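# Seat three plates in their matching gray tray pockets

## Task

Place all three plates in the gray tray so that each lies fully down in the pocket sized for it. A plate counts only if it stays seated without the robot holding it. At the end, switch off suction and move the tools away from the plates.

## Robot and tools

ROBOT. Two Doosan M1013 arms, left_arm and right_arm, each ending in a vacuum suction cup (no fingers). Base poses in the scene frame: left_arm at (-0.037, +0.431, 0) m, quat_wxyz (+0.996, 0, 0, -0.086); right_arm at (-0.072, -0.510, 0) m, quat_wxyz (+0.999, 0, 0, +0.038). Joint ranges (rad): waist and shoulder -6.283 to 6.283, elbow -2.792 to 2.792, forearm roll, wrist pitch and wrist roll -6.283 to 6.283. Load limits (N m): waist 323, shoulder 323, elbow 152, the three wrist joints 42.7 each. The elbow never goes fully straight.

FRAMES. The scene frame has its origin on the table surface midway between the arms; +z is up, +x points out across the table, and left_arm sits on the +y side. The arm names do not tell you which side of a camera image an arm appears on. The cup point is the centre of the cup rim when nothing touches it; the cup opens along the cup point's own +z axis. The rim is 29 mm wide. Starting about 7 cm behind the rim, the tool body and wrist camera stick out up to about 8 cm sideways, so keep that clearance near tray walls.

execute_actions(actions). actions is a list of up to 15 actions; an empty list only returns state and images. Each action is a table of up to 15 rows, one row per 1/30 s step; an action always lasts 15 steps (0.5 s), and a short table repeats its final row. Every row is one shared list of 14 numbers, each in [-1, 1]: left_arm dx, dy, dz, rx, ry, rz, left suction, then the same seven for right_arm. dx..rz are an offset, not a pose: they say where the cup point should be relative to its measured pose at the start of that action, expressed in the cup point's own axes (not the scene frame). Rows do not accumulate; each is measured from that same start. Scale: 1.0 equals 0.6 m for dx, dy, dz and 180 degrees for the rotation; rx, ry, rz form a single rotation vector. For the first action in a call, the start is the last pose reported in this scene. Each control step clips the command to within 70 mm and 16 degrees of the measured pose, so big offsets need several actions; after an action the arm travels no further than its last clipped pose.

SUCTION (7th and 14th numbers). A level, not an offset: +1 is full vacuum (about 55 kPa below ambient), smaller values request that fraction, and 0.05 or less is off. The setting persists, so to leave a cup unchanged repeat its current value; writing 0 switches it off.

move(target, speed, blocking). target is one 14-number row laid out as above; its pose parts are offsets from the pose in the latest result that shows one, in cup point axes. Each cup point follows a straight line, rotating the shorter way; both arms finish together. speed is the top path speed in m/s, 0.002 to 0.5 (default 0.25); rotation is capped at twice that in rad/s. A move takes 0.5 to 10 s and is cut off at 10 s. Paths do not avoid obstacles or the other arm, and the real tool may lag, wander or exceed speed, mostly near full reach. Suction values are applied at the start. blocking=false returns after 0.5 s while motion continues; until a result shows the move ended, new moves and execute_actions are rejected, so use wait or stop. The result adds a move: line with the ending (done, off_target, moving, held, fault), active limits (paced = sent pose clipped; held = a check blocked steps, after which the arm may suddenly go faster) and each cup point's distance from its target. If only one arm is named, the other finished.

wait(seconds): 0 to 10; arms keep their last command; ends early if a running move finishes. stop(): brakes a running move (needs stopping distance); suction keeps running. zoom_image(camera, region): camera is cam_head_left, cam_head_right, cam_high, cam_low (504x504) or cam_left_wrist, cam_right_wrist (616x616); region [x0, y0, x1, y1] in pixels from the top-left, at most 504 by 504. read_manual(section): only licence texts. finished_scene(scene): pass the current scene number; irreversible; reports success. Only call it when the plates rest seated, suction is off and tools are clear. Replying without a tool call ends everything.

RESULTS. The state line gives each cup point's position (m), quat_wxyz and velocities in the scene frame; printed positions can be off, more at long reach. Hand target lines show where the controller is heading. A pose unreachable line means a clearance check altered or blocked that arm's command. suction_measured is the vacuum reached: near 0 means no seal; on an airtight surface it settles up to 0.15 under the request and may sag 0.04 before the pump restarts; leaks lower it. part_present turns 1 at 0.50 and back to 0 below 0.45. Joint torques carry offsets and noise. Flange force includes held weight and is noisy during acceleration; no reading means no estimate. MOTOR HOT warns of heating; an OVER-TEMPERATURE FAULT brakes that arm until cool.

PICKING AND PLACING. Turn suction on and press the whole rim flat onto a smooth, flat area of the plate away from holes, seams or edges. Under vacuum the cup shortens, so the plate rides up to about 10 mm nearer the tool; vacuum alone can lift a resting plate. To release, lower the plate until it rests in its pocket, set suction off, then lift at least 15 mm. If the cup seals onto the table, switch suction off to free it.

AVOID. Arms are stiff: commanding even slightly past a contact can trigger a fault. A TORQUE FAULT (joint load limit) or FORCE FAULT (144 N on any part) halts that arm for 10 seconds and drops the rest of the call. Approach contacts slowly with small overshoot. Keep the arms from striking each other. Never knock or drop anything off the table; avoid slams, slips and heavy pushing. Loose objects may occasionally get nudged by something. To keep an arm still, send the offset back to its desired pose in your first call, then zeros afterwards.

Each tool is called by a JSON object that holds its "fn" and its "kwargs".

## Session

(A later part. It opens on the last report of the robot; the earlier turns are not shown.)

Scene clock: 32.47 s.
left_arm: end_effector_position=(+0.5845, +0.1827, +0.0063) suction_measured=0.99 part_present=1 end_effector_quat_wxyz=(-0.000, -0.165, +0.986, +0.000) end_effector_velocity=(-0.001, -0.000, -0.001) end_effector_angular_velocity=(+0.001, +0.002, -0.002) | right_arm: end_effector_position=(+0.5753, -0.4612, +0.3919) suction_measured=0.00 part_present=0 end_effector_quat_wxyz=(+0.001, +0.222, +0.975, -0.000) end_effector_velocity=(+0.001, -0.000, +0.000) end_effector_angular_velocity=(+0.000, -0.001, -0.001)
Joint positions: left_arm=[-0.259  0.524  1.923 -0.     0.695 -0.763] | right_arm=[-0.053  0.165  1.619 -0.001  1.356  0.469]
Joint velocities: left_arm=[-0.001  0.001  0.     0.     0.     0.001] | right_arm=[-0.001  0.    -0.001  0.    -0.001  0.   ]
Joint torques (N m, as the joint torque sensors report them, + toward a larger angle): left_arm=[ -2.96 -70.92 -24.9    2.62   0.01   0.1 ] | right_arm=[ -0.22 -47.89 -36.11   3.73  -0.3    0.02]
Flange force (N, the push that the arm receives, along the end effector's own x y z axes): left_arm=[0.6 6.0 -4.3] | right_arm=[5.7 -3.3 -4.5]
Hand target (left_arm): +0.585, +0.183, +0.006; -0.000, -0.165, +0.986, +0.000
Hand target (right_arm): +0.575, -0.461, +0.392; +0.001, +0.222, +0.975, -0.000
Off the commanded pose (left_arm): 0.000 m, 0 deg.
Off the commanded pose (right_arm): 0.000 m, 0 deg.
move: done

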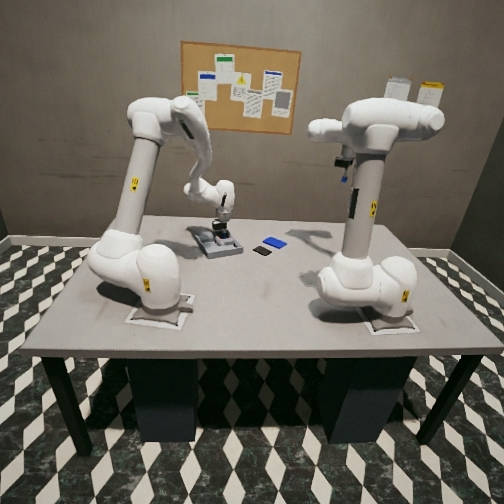

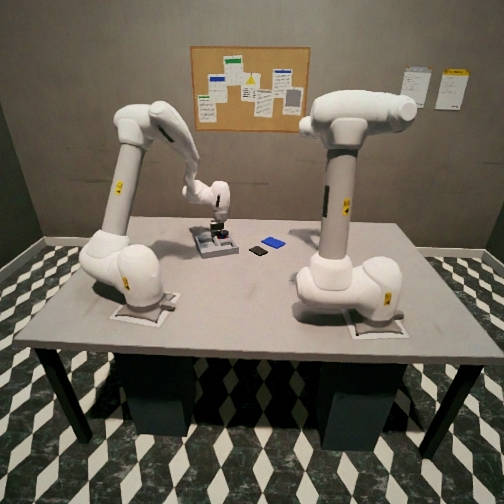

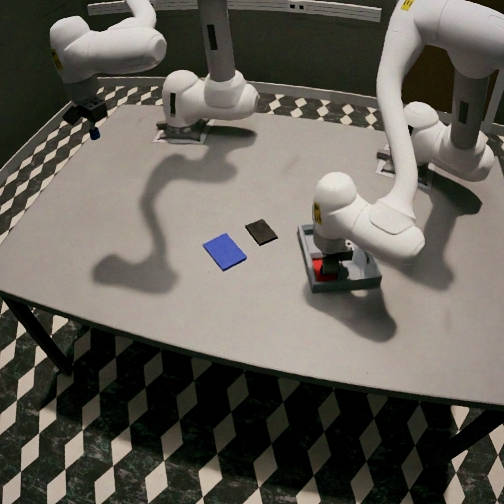

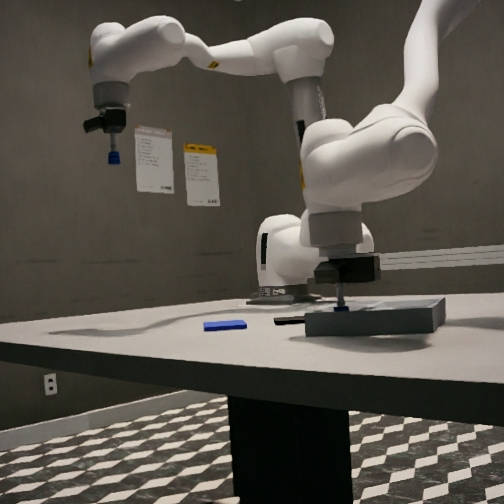

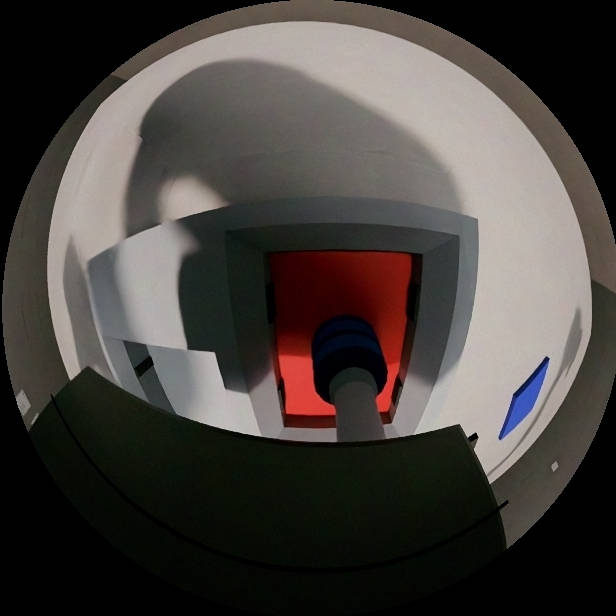

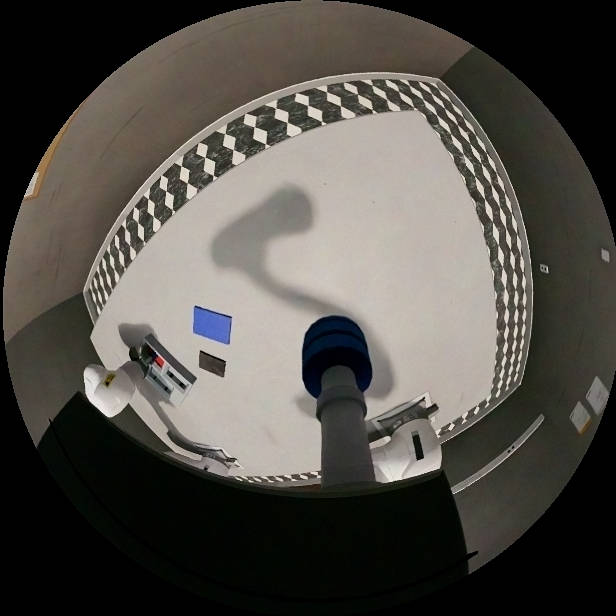

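{"fn": "move", "kwargs": {"target": [0,0,0.003,0,0,0,1,0,0,0,0,0,0,0], "speed": 0.006}}

Scene clock: 34.07 s.
left_arm: end_effector_position=(+0.5845, +0.1827, +0.0045) suction_measured=0.99 part_present=1 end_effector_quat_wxyz=(-0.000, -0.165, +0.986, +0.000) end_effector_velocity=(-0.000, +0.000, -0.001) end_effector_angular_velocity=(+0.001, +0.001, -0.001) | right_arm: end_effector_position=(+0.5753, -0.4612, +0.3919) suction_measured=0.00 part_present=0 end_effector_quat_wxyz=(+0.001, +0.222, +0.975, -0.000) end_effector_velocity=(-0.000, +0.001, -0.001) end_effector_angular_velocity=(+0.000, +0.002, +0.001)
Joint positions: left_arm=[-0.259  0.527  1.923 -0.     0.692 -0.763] | right_arm=[-0.053  0.165  1.619 -0.001  1.356  0.469]
Joint velocities: left_arm=[-0.     0.001  0.    -0.     0.     0.001] | right_arm=[0.001 0.001 0.001 0.    0.    0.001]
Joint torques (N m, as the joint torque sensors report them, + toward a larger angle): left_arm=[ -4.13 -71.76 -25.13   2.7    0.27  -0.23] | right_arm=[ -0.2  -47.43 -36.75   3.71  -0.2    0.06]
Flange force (N, the push that the arm receives, along the end effector's own x y z axes): left_arm=[-0.8 7.7 -2.8] | right_arm=[7.4 -4.0 -3.4]
Hand target (left_arm): +0.585, +0.183, +0.004; -0.000, -0.165, +0.986, +0.000
Hand target (right_arm): +0.575, -0.461, +0.392; +0.001, +0.222, +0.975, -0.000
Off the commanded pose (left_arm): 0.000 m, 0 deg.
Off the commanded pose (right_arm): 0.000 m, 0 deg.
move: done

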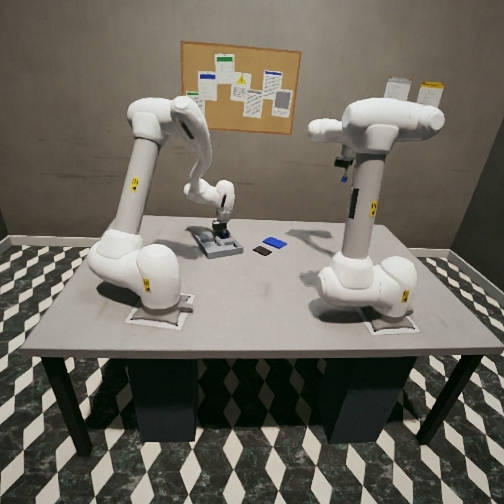

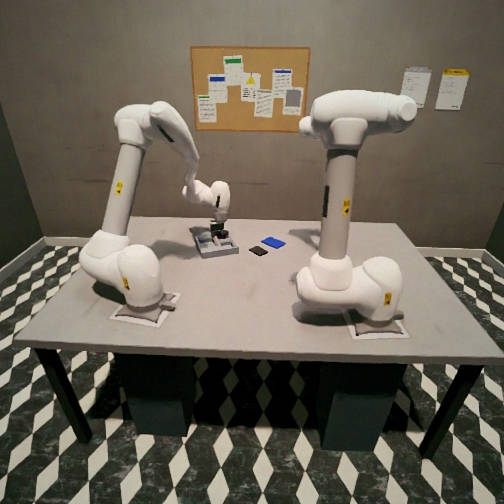

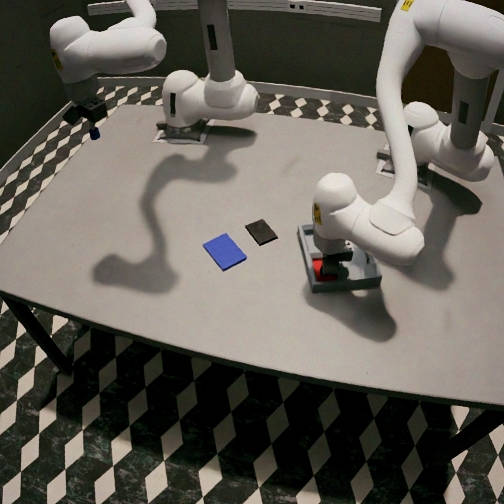

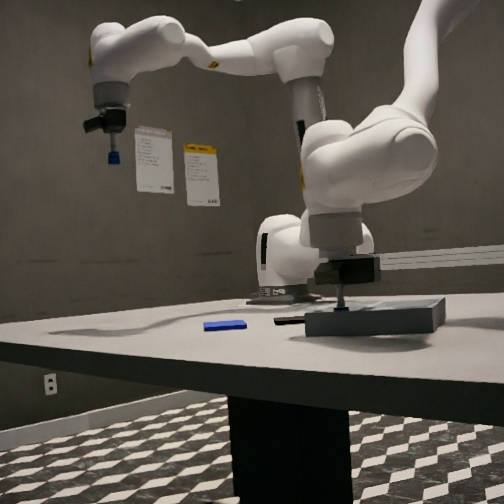

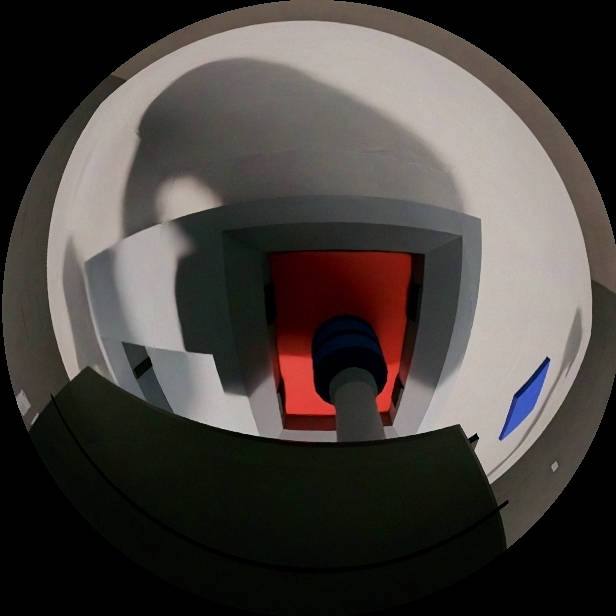

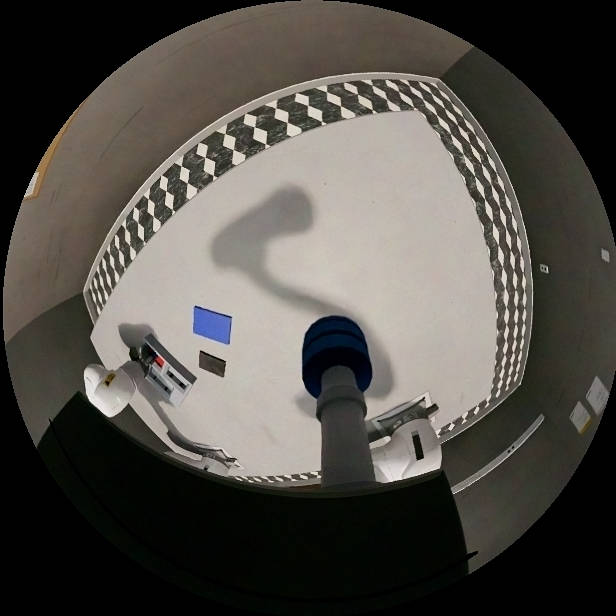

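{"fn": "move", "kwargs": {"target": [0,0,0.0025,0,0,0,1,0,0,0,0,0,0,0], "speed": 0.006}}

Scene clock: 41.20 s.
left_arm: end_effector_position=(+0.5845, +0.1827, +0.0030) suction_measured=0.99 part_present=1 end_effector_quat_wxyz=(-0.000, -0.165, +0.986, +0.000) end_effector_velocity=(+0.000, -0.000, +0.000) end_effector_angular_velocity=(-0.000, -0.001, +0.000) | right_arm: end_effector_position=(+0.5753, -0.4612, +0.3919) suction_measured=0.00 part_present=0 end_effector_quat_wxyz=(+0.001, +0.222, +0.975, -0.000) end_effector_velocity=(+0.000, +0.001, +0.001) end_effector_angular_velocity=(-0.000, -0.002, +0.001)
Joint positions: left_arm=[-0.259  0.529  1.924 -0.     0.69  -0.763] | right_arm=[-0.053  0.165  1.619 -0.001  1.356  0.469]
Joint velocities: left_arm=[-0.    -0.001  0.    -0.    -0.    -0.   ] | right_arm=[ 0.001 -0.001 -0.001 -0.    -0.001  0.   ]
Joint torques (N m, as the joint torque sensors report them, + toward a larger angle): left_arm=[ -4.14 -69.27 -23.63   2.92  -0.2   -0.08] | right_arm=[ -0.25 -47.66 -36.32   3.62  -0.21   0.07]
Flange force (N, the push that the arm receives, along the end effector's own x y z axes): left_arm=[-1.0 7.3 -8.2] | right_arm=[7.0 -3.3 -4.3]
Hand target (left_arm): +0.585, +0.183, +0.003; -0.000, -0.165, +0.986, +0.000
Hand target (right_arm): +0.575, -0.461, +0.392; +0.001, +0.222, +0.975, -0.000
Off the commanded pose (left_arm): 0.000 m, 0 deg.
Off the commanded pose (right_arm): 0.000 m, 0 deg.
move: done

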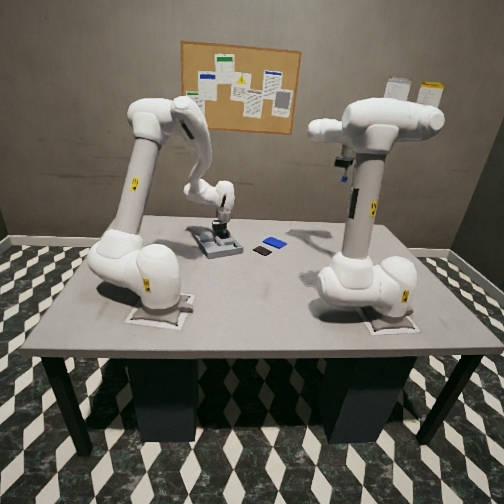

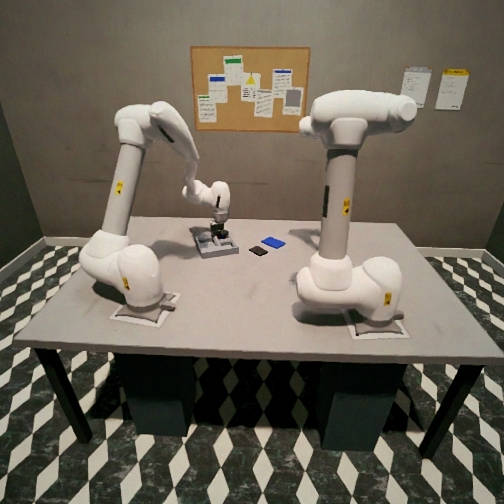

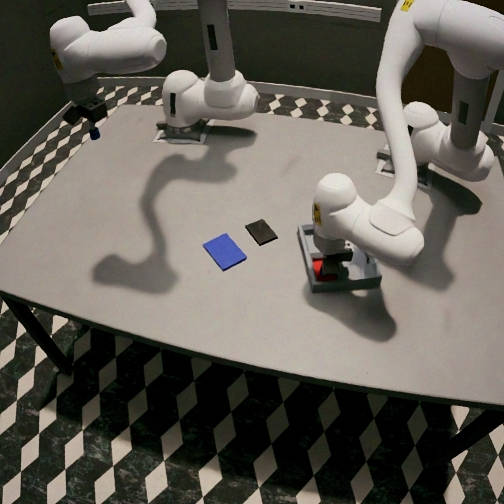

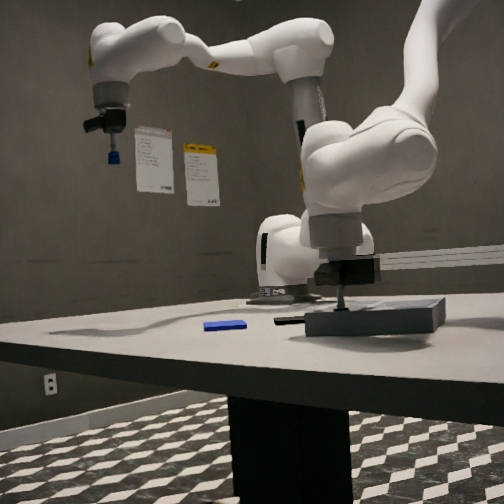

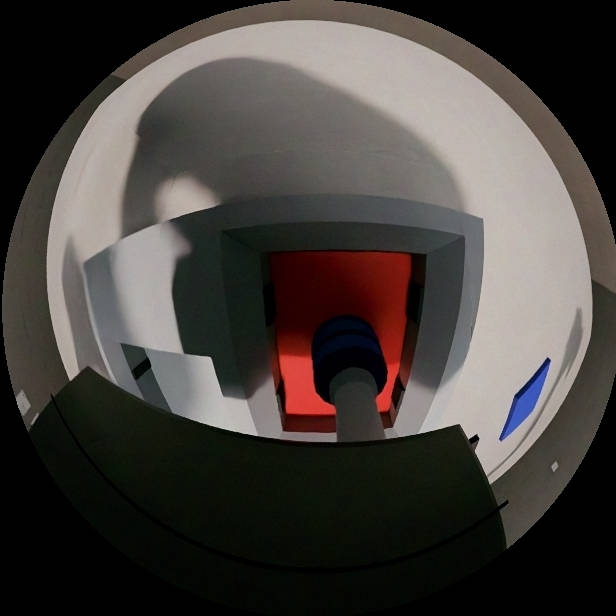

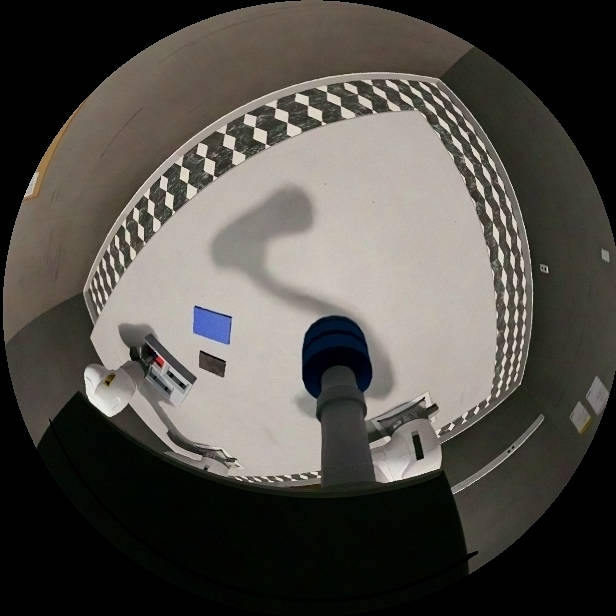

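{"fn": "move", "kwargs": {"target": [0,0,0.0008,0,0,0,0,0,0,0,0,0,0,0], "speed": 0.006}}

{"fn": "move", "kwargs": {"target": [0,0,-0.11,0,0,0,0,0,0,0,0,0,0,0], "speed": 0.15}}

{"fn": "move", "kwargs": {"target": [0.32,-0.27,0,0,0,-0.11,0,0,0,0,0,0,0,0], "speed": 0.4}}

Scene clock: 45.80 s.
left_arm: end_effector_position=(+0.5845, +0.1827, +0.0025) suction_measured=0.00 part_present=0 end_effector_quat_wxyz=(-0.000, -0.165, +0.986, +0.000) end_effector_velocity=(-0.001, -0.000, -0.000) end_effector_angular_velocity=(+0.001, +0.002, -0.002) | right_arm: end_effector_position=(+0.5753, -0.4612, +0.3919) suction_measured=0.00 part_present=0 end_effector_quat_wxyz=(+0.001, +0.222, +0.975, -0.000) end_effector_velocity=(+0.000, -0.001, -0.000) end_effector_angular_velocity=(+0.000, +0.000, -0.001)
Joint positions: left_arm=[-0.259  0.529  1.924 -0.     0.689 -0.763] | right_arm=[-0.053  0.165  1.619 -0.001  1.356  0.469]
Joint velocities: left_arm=[-0.001  0.     0.     0.     0.001  0.001] | right_arm=[-0.001  0.001 -0.001  0.     0.     0.   ]
Joint torques (N m, as the joint torque sensors report them, + toward a larger angle): left_arm=[ -4.27 -42.74 -14.54   2.71  -2.07  -0.08] | right_arm=[  0.21 -47.85 -36.43   3.6   -0.28   0.01]
Flange force (N, the push that the arm receives, along the end effector's own x y z axes): left_arm=[5.5 12.8 -49.1] | right_arm=[6.0 -4.2 -4.1]
Hand target (left_arm): +0.585, +0.183, +0.003; -0.000, -0.165, +0.986, +0.000
Hand target (right_arm): +0.575, -0.461, +0.392; +0.001, +0.222, +0.975, -0.000
Off the commanded pose (left_arm): 0.000 m, 0 deg.
Off the commanded pose (right_arm): 0.000 m, 0 deg.
move: done

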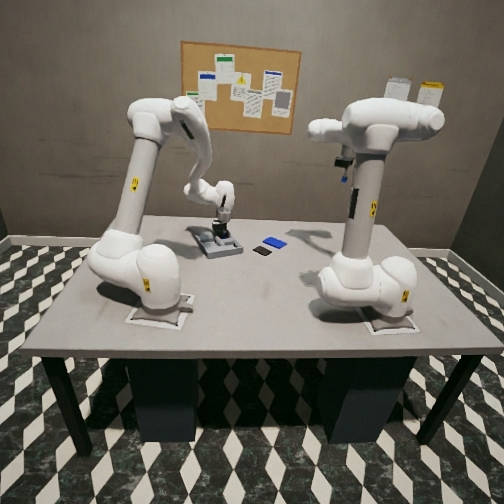

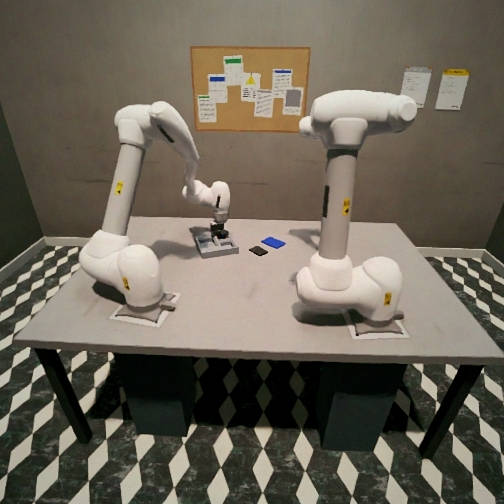

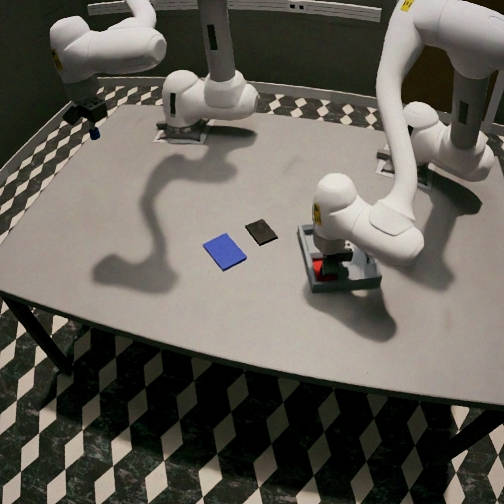

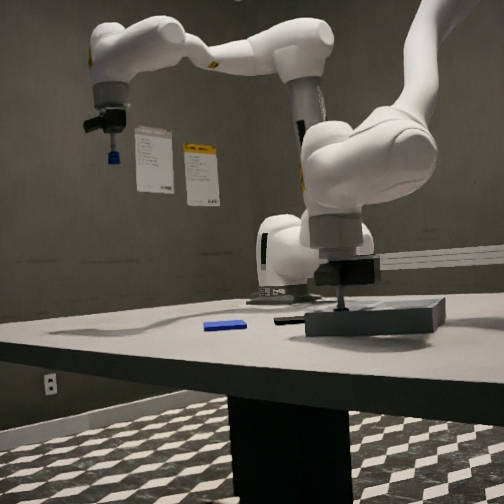

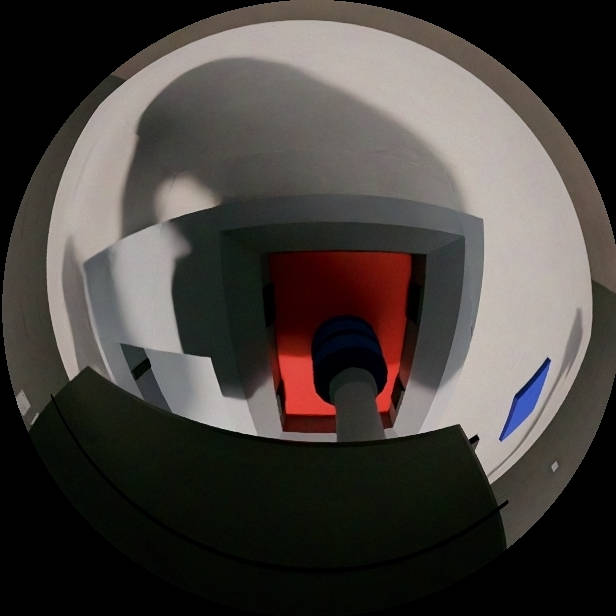

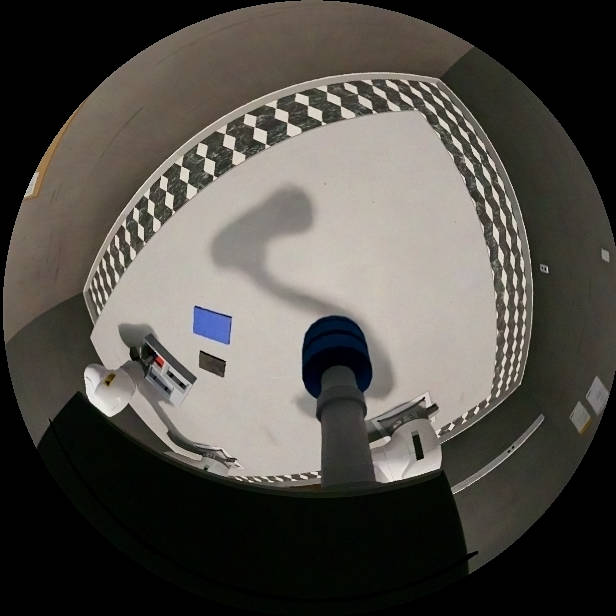

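Scene clock: 46.57 s.
left_arm: end_effector_position=(+0.5845, +0.1827, +0.0685) suction_measured=0.00 part_present=0 end_effector_quat_wxyz=(-0.000, -0.165, +0.986, +0.000) end_effector_velocity=(+0.000, -0.001, +0.001) end_effector_angular_velocity=(-0.000, -0.001, -0.000) | right_arm: end_effector_position=(+0.5753, -0.4612, +0.3919) suction_measured=0.00 part_present=0 end_effector_quat_wxyz=(+0.001, +0.222, +0.975, -0.000) end_effector_velocity=(-0.000, -0.000, -0.001) end_effector_angular_velocity=(+0.000, +0.002, +0.001)
Joint positions: left_arm=[-0.259  0.446  1.896 -0.     0.799 -0.763] | right_arm=[-0.053  0.165  1.619 -0.001  1.356  0.469]
Joint velocities: left_arm=[-0.001 -0.    -0.001  0.     0.    -0.001] | right_arm=[-0.     0.001 -0.     0.     0.001 -0.001]
Joint torques (N m, as the joint torque sensors report them, + toward a larger angle): left_arm=[ -3.54 -68.57 -29.35   2.94  -0.49  -0.06] | right_arm=[ -0.23 -47.55 -36.64   3.63  -0.16   0.07]
Flange force (N, the push that the arm receives, along the end effector's own x y z axes): left_arm=[1.0 7.3 -2.4] | right_arm=[7.2 -4.0 -3.7]
Hand target (left_arm): +0.585, +0.183, +0.069; -0.000, -0.165, +0.986, +0.000
Hand target (right_arm): +0.575, -0.461, +0.392; +0.001, +0.222, +0.975, -0.000
Off the commanded pose (left_arm): 0.000 m, 0 deg.
Off the commanded pose (right_arm): 0.000 m, 0 deg.
move: done

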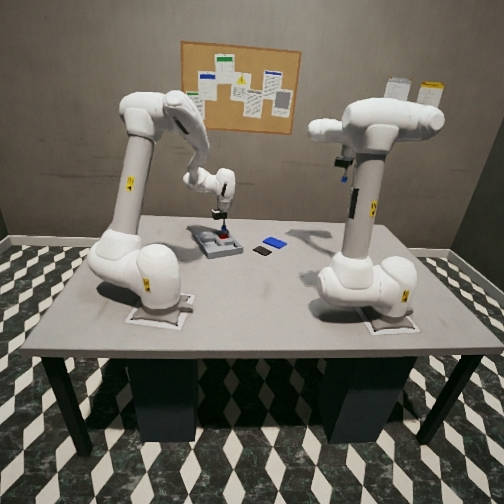

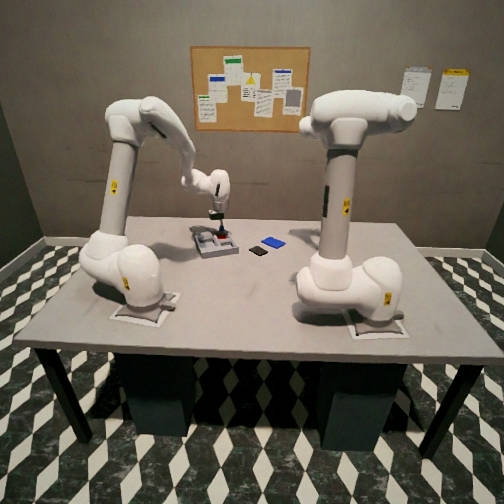

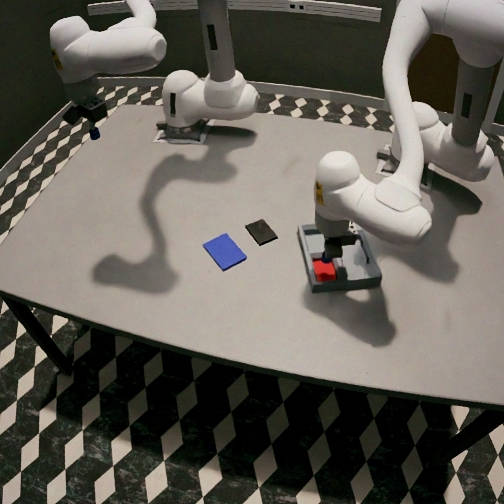

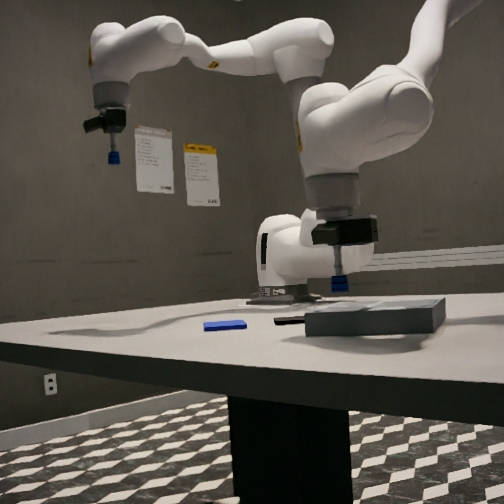

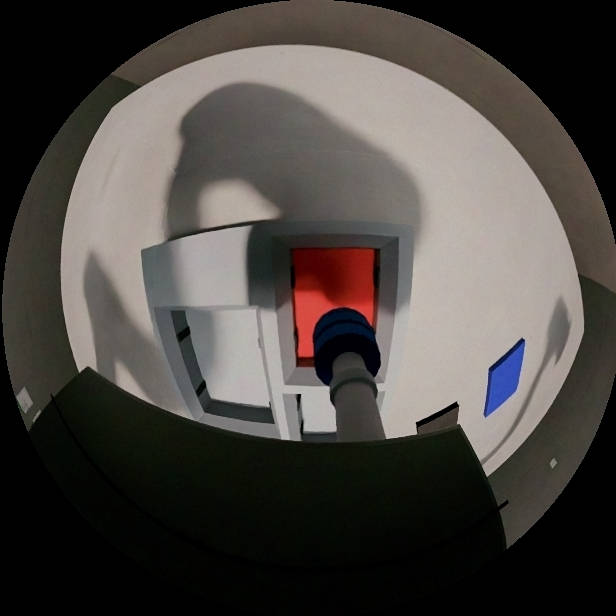

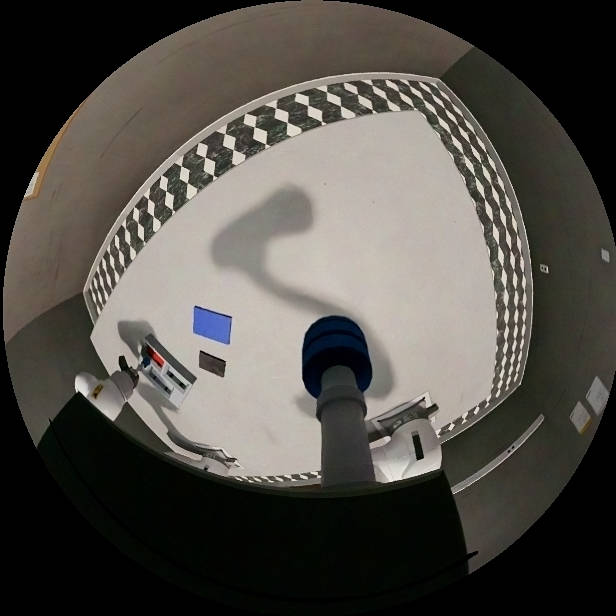

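Scene clock: 47.67 s.
left_arm: end_effector_position=(+0.4556, -0.0326, +0.0685) suction_measured=0.00 part_present=0 end_effector_quat_wxyz=(-0.000, -0.332, +0.943, +0.000) end_effector_velocity=(-0.000, -0.001, -0.002) end_effector_angular_velocity=(+0.002, +0.001, +0.001) | right_arm: end_effector_position=(+0.5753, -0.4612, +0.3919) suction_measured=0.00 part_present=0 end_effector_quat_wxyz=(+0.001, +0.222, +0.975, -0.000) end_effector_velocity=(+0.000, -0.001, -0.000) end_effector_angular_velocity=(+0.000, +0.000, -0.001)
Joint positions: left_arm=[-0.634  0.455  1.881  0.     0.805 -1.483] | right_arm=[-0.053  0.165  1.619 -0.001  1.356  0.469]
Joint velocities: left_arm=[-0.001  0.003 -0.001  0.     0.    -0.002] | right_arm=[-0.001  0.    -0.     0.     0.     0.   ]
Joint torques (N m, as the joint torque sensors report them, + toward a larger angle): left_arm=[ -4.96 -69.59 -29.44   2.82  -0.27  -0.31] | right_arm=[ -0.07 -48.01 -36.19   3.65  -0.18   0.11]
Flange force (N, the push that the arm receives, along the end effector's own x y z axes): left_arm=[-6.8 5.8 -1.1] | right_arm=[5.4 -3.8 -4.2]
Hand target (left_arm): +0.456, -0.033, +0.068; -0.000, -0.332, +0.943, +0.000
Hand target (right_arm): +0.575, -0.461, +0.392; +0.001, +0.222, +0.975, -0.000
Off the commanded pose (left_arm): 0.000 m, 0 deg.
Off the commanded pose (right_arm): 0.000 m, 0 deg.
move: done

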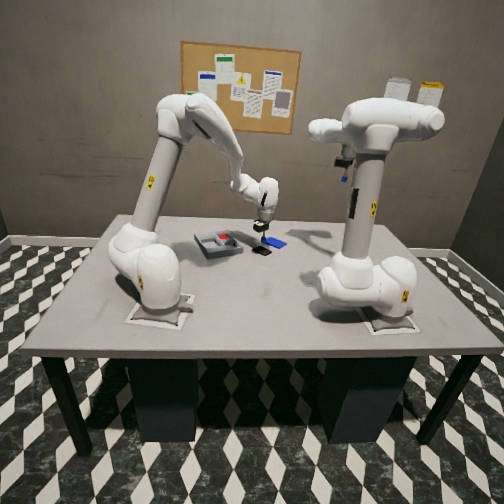

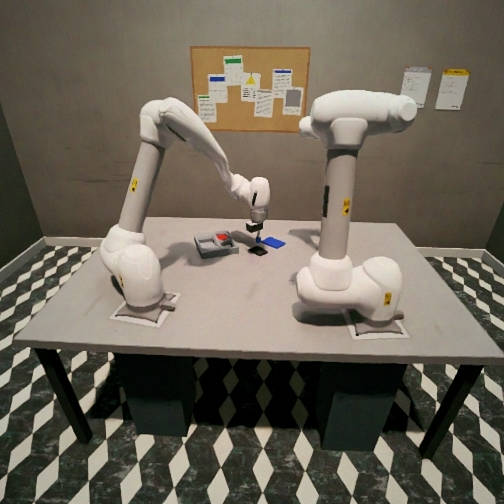

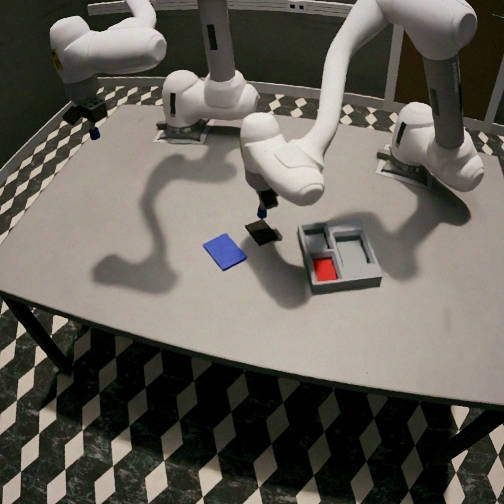

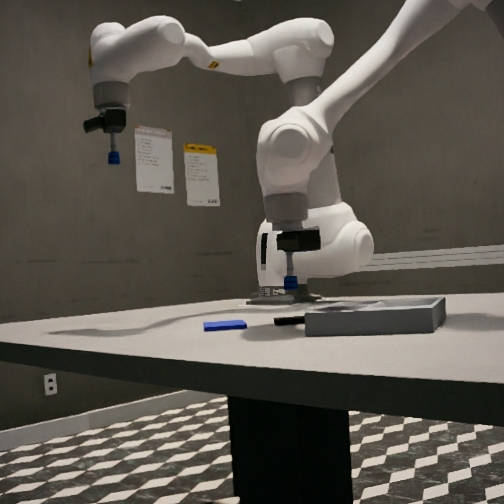

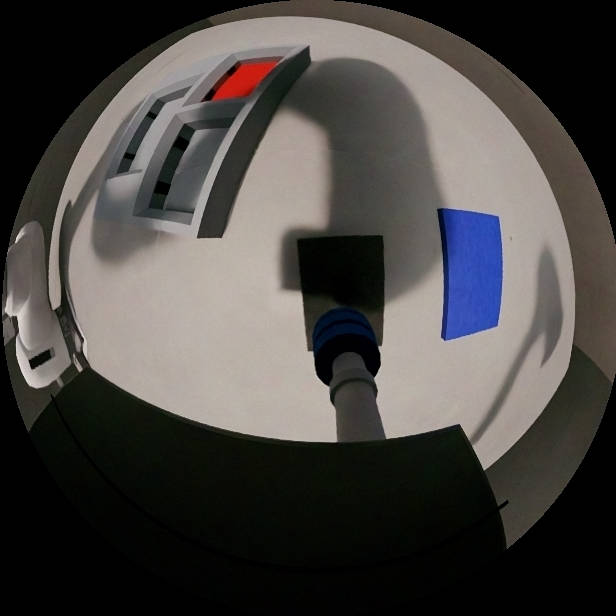

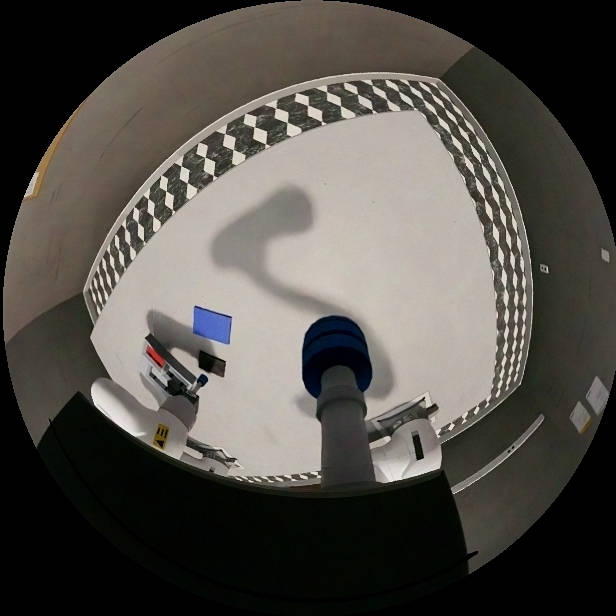

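{"fn": "move", "kwargs": {"target": [-0.012,-0.01,0.08,0,0,-0.012,0,0,0,0,0,0,0,0]}}

{"fn": "move", "kwargs": {"target": [0,0,0.022,0,0,0,1,0,0,0,0,0,0,0], "speed": 0.02}}

Scene clock: 50.13 s.
left_arm: end_effector_position=(+0.4649, -0.0328, +0.0205) suction_measured=0.00 part_present=0 end_effector_quat_wxyz=(-0.000, -0.350, +0.937, +0.000) end_effector_velocity=(-0.000, -0.000, -0.001) end_effector_angular_velocity=(-0.000, +0.000, -0.001) | right_arm: end_effector_position=(+0.5753, -0.4612, +0.3919) suction_measured=0.00 part_present=0 end_effector_quat_wxyz=(+0.001, +0.222, +0.975, -0.000) end_effector_velocity=(-0.001, -0.001, +0.001) end_effector_angular_velocity=(+0.000, -0.000, -0.003)
Joint positions: left_arm=[-0.624  0.522  1.888  0.     0.732 -1.511] | right_arm=[-0.053  0.165  1.619 -0.001  1.356  0.469]
Joint velocities: left_arm=[-0.     0.001  0.001 -0.    -0.002  0.001] | right_arm=[-0.002 -0.001  0.     0.     0.001  0.001]
Joint torques (N m, as the joint torque sensors report them, + toward a larger angle): left_arm=[ -4.05 -74.58 -27.79   2.54  -0.32  -0.26] | right_arm=[  0.36 -48.03 -36.75   3.63  -0.21   0.08]
Flange force (N, the push that the arm receives, along the end effector's own x y z axes): left_arm=[-5.6 5.4 -0.8] | right_arm=[6.5 -4.7 -3.4]
Hand target (left_arm): +0.465, -0.033, +0.020; -0.000, -0.350, +0.937, +0.000
Hand target (right_arm): +0.575, -0.461, +0.392; +0.001, +0.222, +0.975, -0.000
Off the commanded pose (left_arm): 0.000 m, 0 deg.
Off the commanded pose (right_arm): 0.000 m, 0 deg.
move: done

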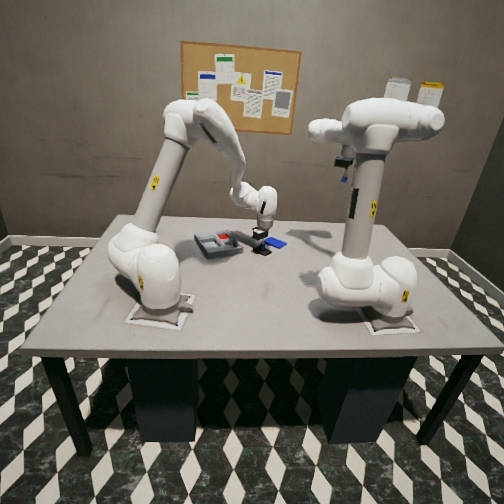

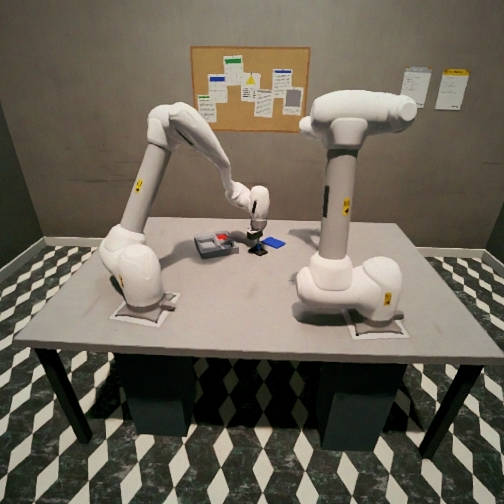

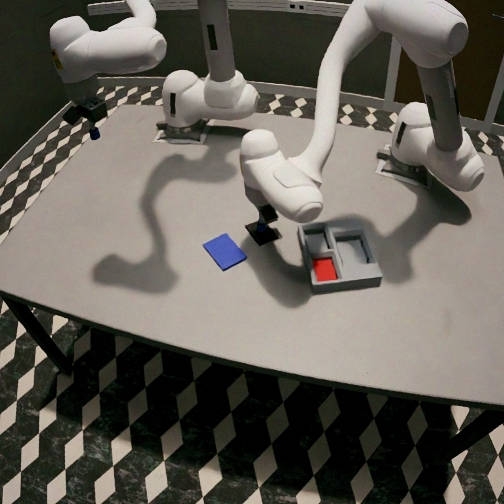

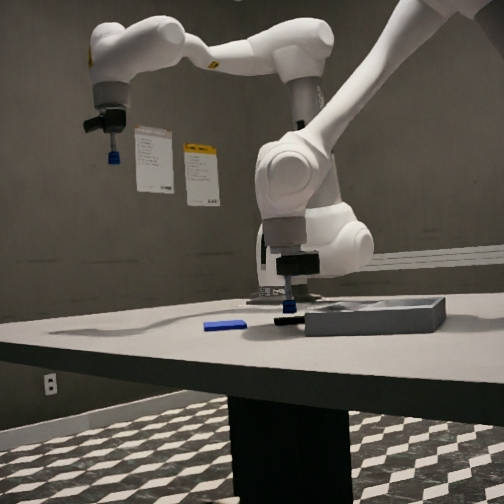

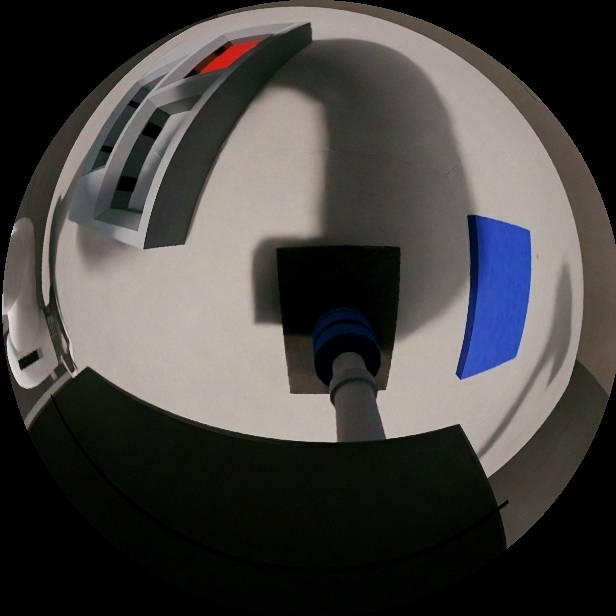

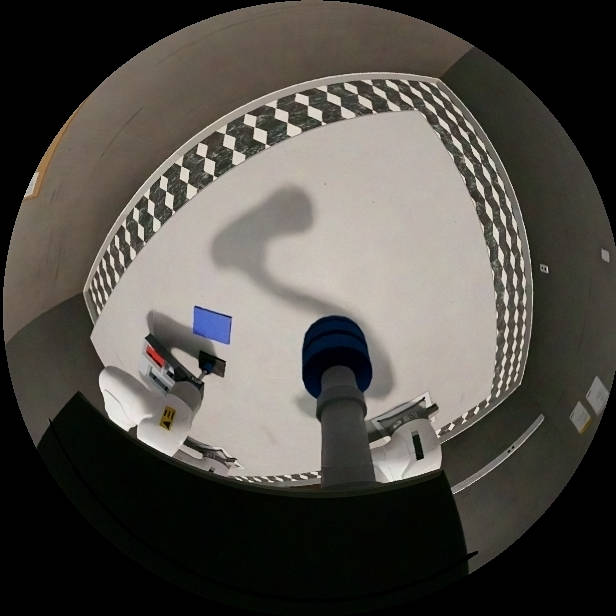

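Scene clock: 51.03 s.
left_arm: end_effector_position=(+0.4649, -0.0328, +0.0073) suction_measured=0.50 part_present=1 end_effector_quat_wxyz=(-0.000, -0.350, +0.937, +0.000) end_effector_velocity=(-0.000, -0.001, +0.000) end_effector_angular_velocity=(-0.001, -0.001, +0.000) | right_arm: end_effector_position=(+0.5753, -0.4612, +0.3919) suction_measured=0.00 part_present=0 end_effector_quat_wxyz=(+0.001, +0.222, +0.975, -0.000) end_effector_velocity=(+0.000, +0.001, +0.000) end_effector_angular_velocity=(-0.000, -0.001, +0.002)
Joint positions: left_arm=[-0.624  0.539  1.893  0.     0.71  -1.511] | right_arm=[-0.053  0.165  1.619 -0.001  1.356  0.469]
Joint velocities: left_arm=[-0.001 -0.    -0.    -0.    -0.001 -0.001] | right_arm=[ 0.001 -0.    -0.    -0.    -0.    -0.001]
Joint torques (N m, as the joint torque sensors report them, + toward a larger angle): left_arm=[ -4.03 -73.41 -27.22   2.45  -0.22  -0.29] | right_arm=[ -0.59 -47.67 -36.35   3.66  -0.3    0.04]
Flange force (N, the push that the arm receives, along the end effector's own x y z axes): left_arm=[-5.3 7.9 -3.2] | right_arm=[7.5 -2.9 -4.5]
Hand target (left_arm): +0.465, -0.033, +0.007; -0.000, -0.350, +0.937, +0.000
Hand target (right_arm): +0.575, -0.461, +0.392; +0.001, +0.222, +0.975, -0.000
Off the commanded pose (left_arm): 0.000 m, 0 deg.
Off the commanded pose (right_arm): 0.000 m, 0 deg.
move: done

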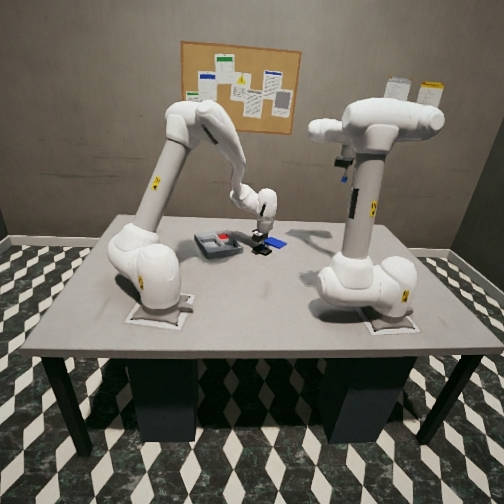

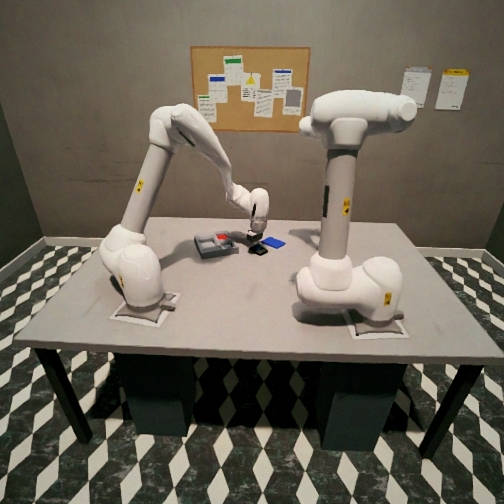

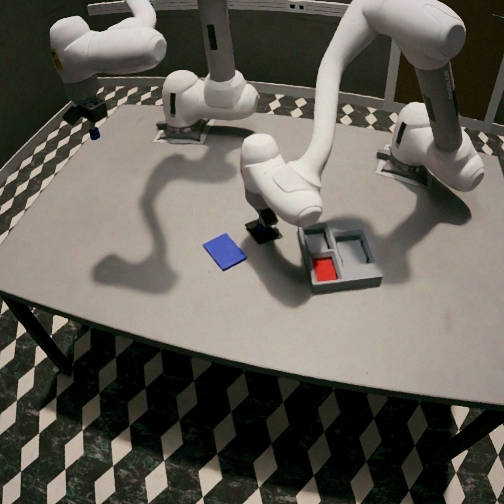

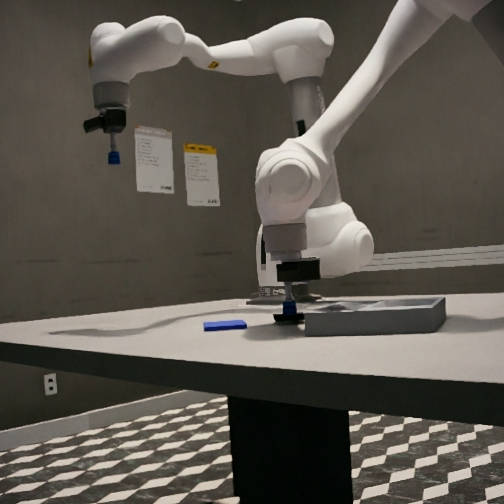

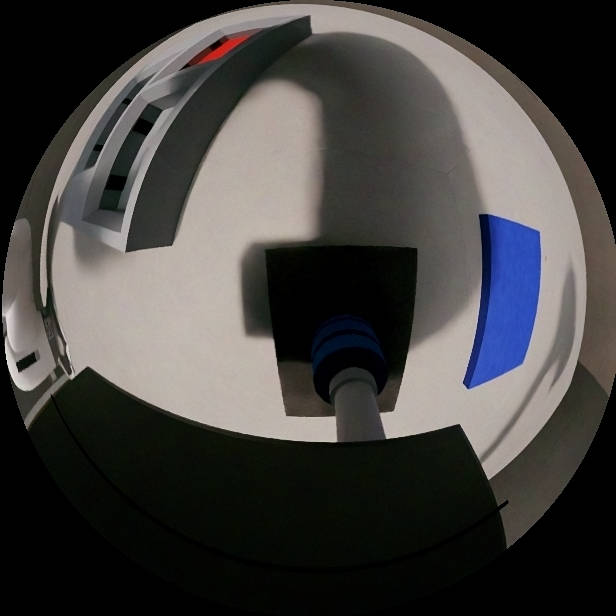

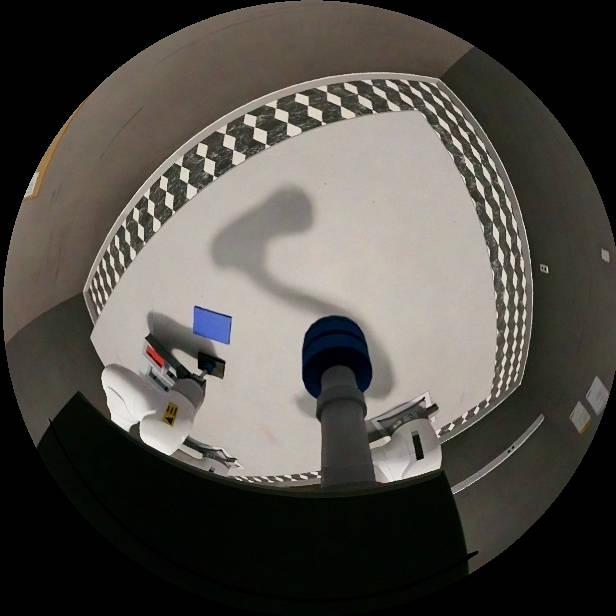

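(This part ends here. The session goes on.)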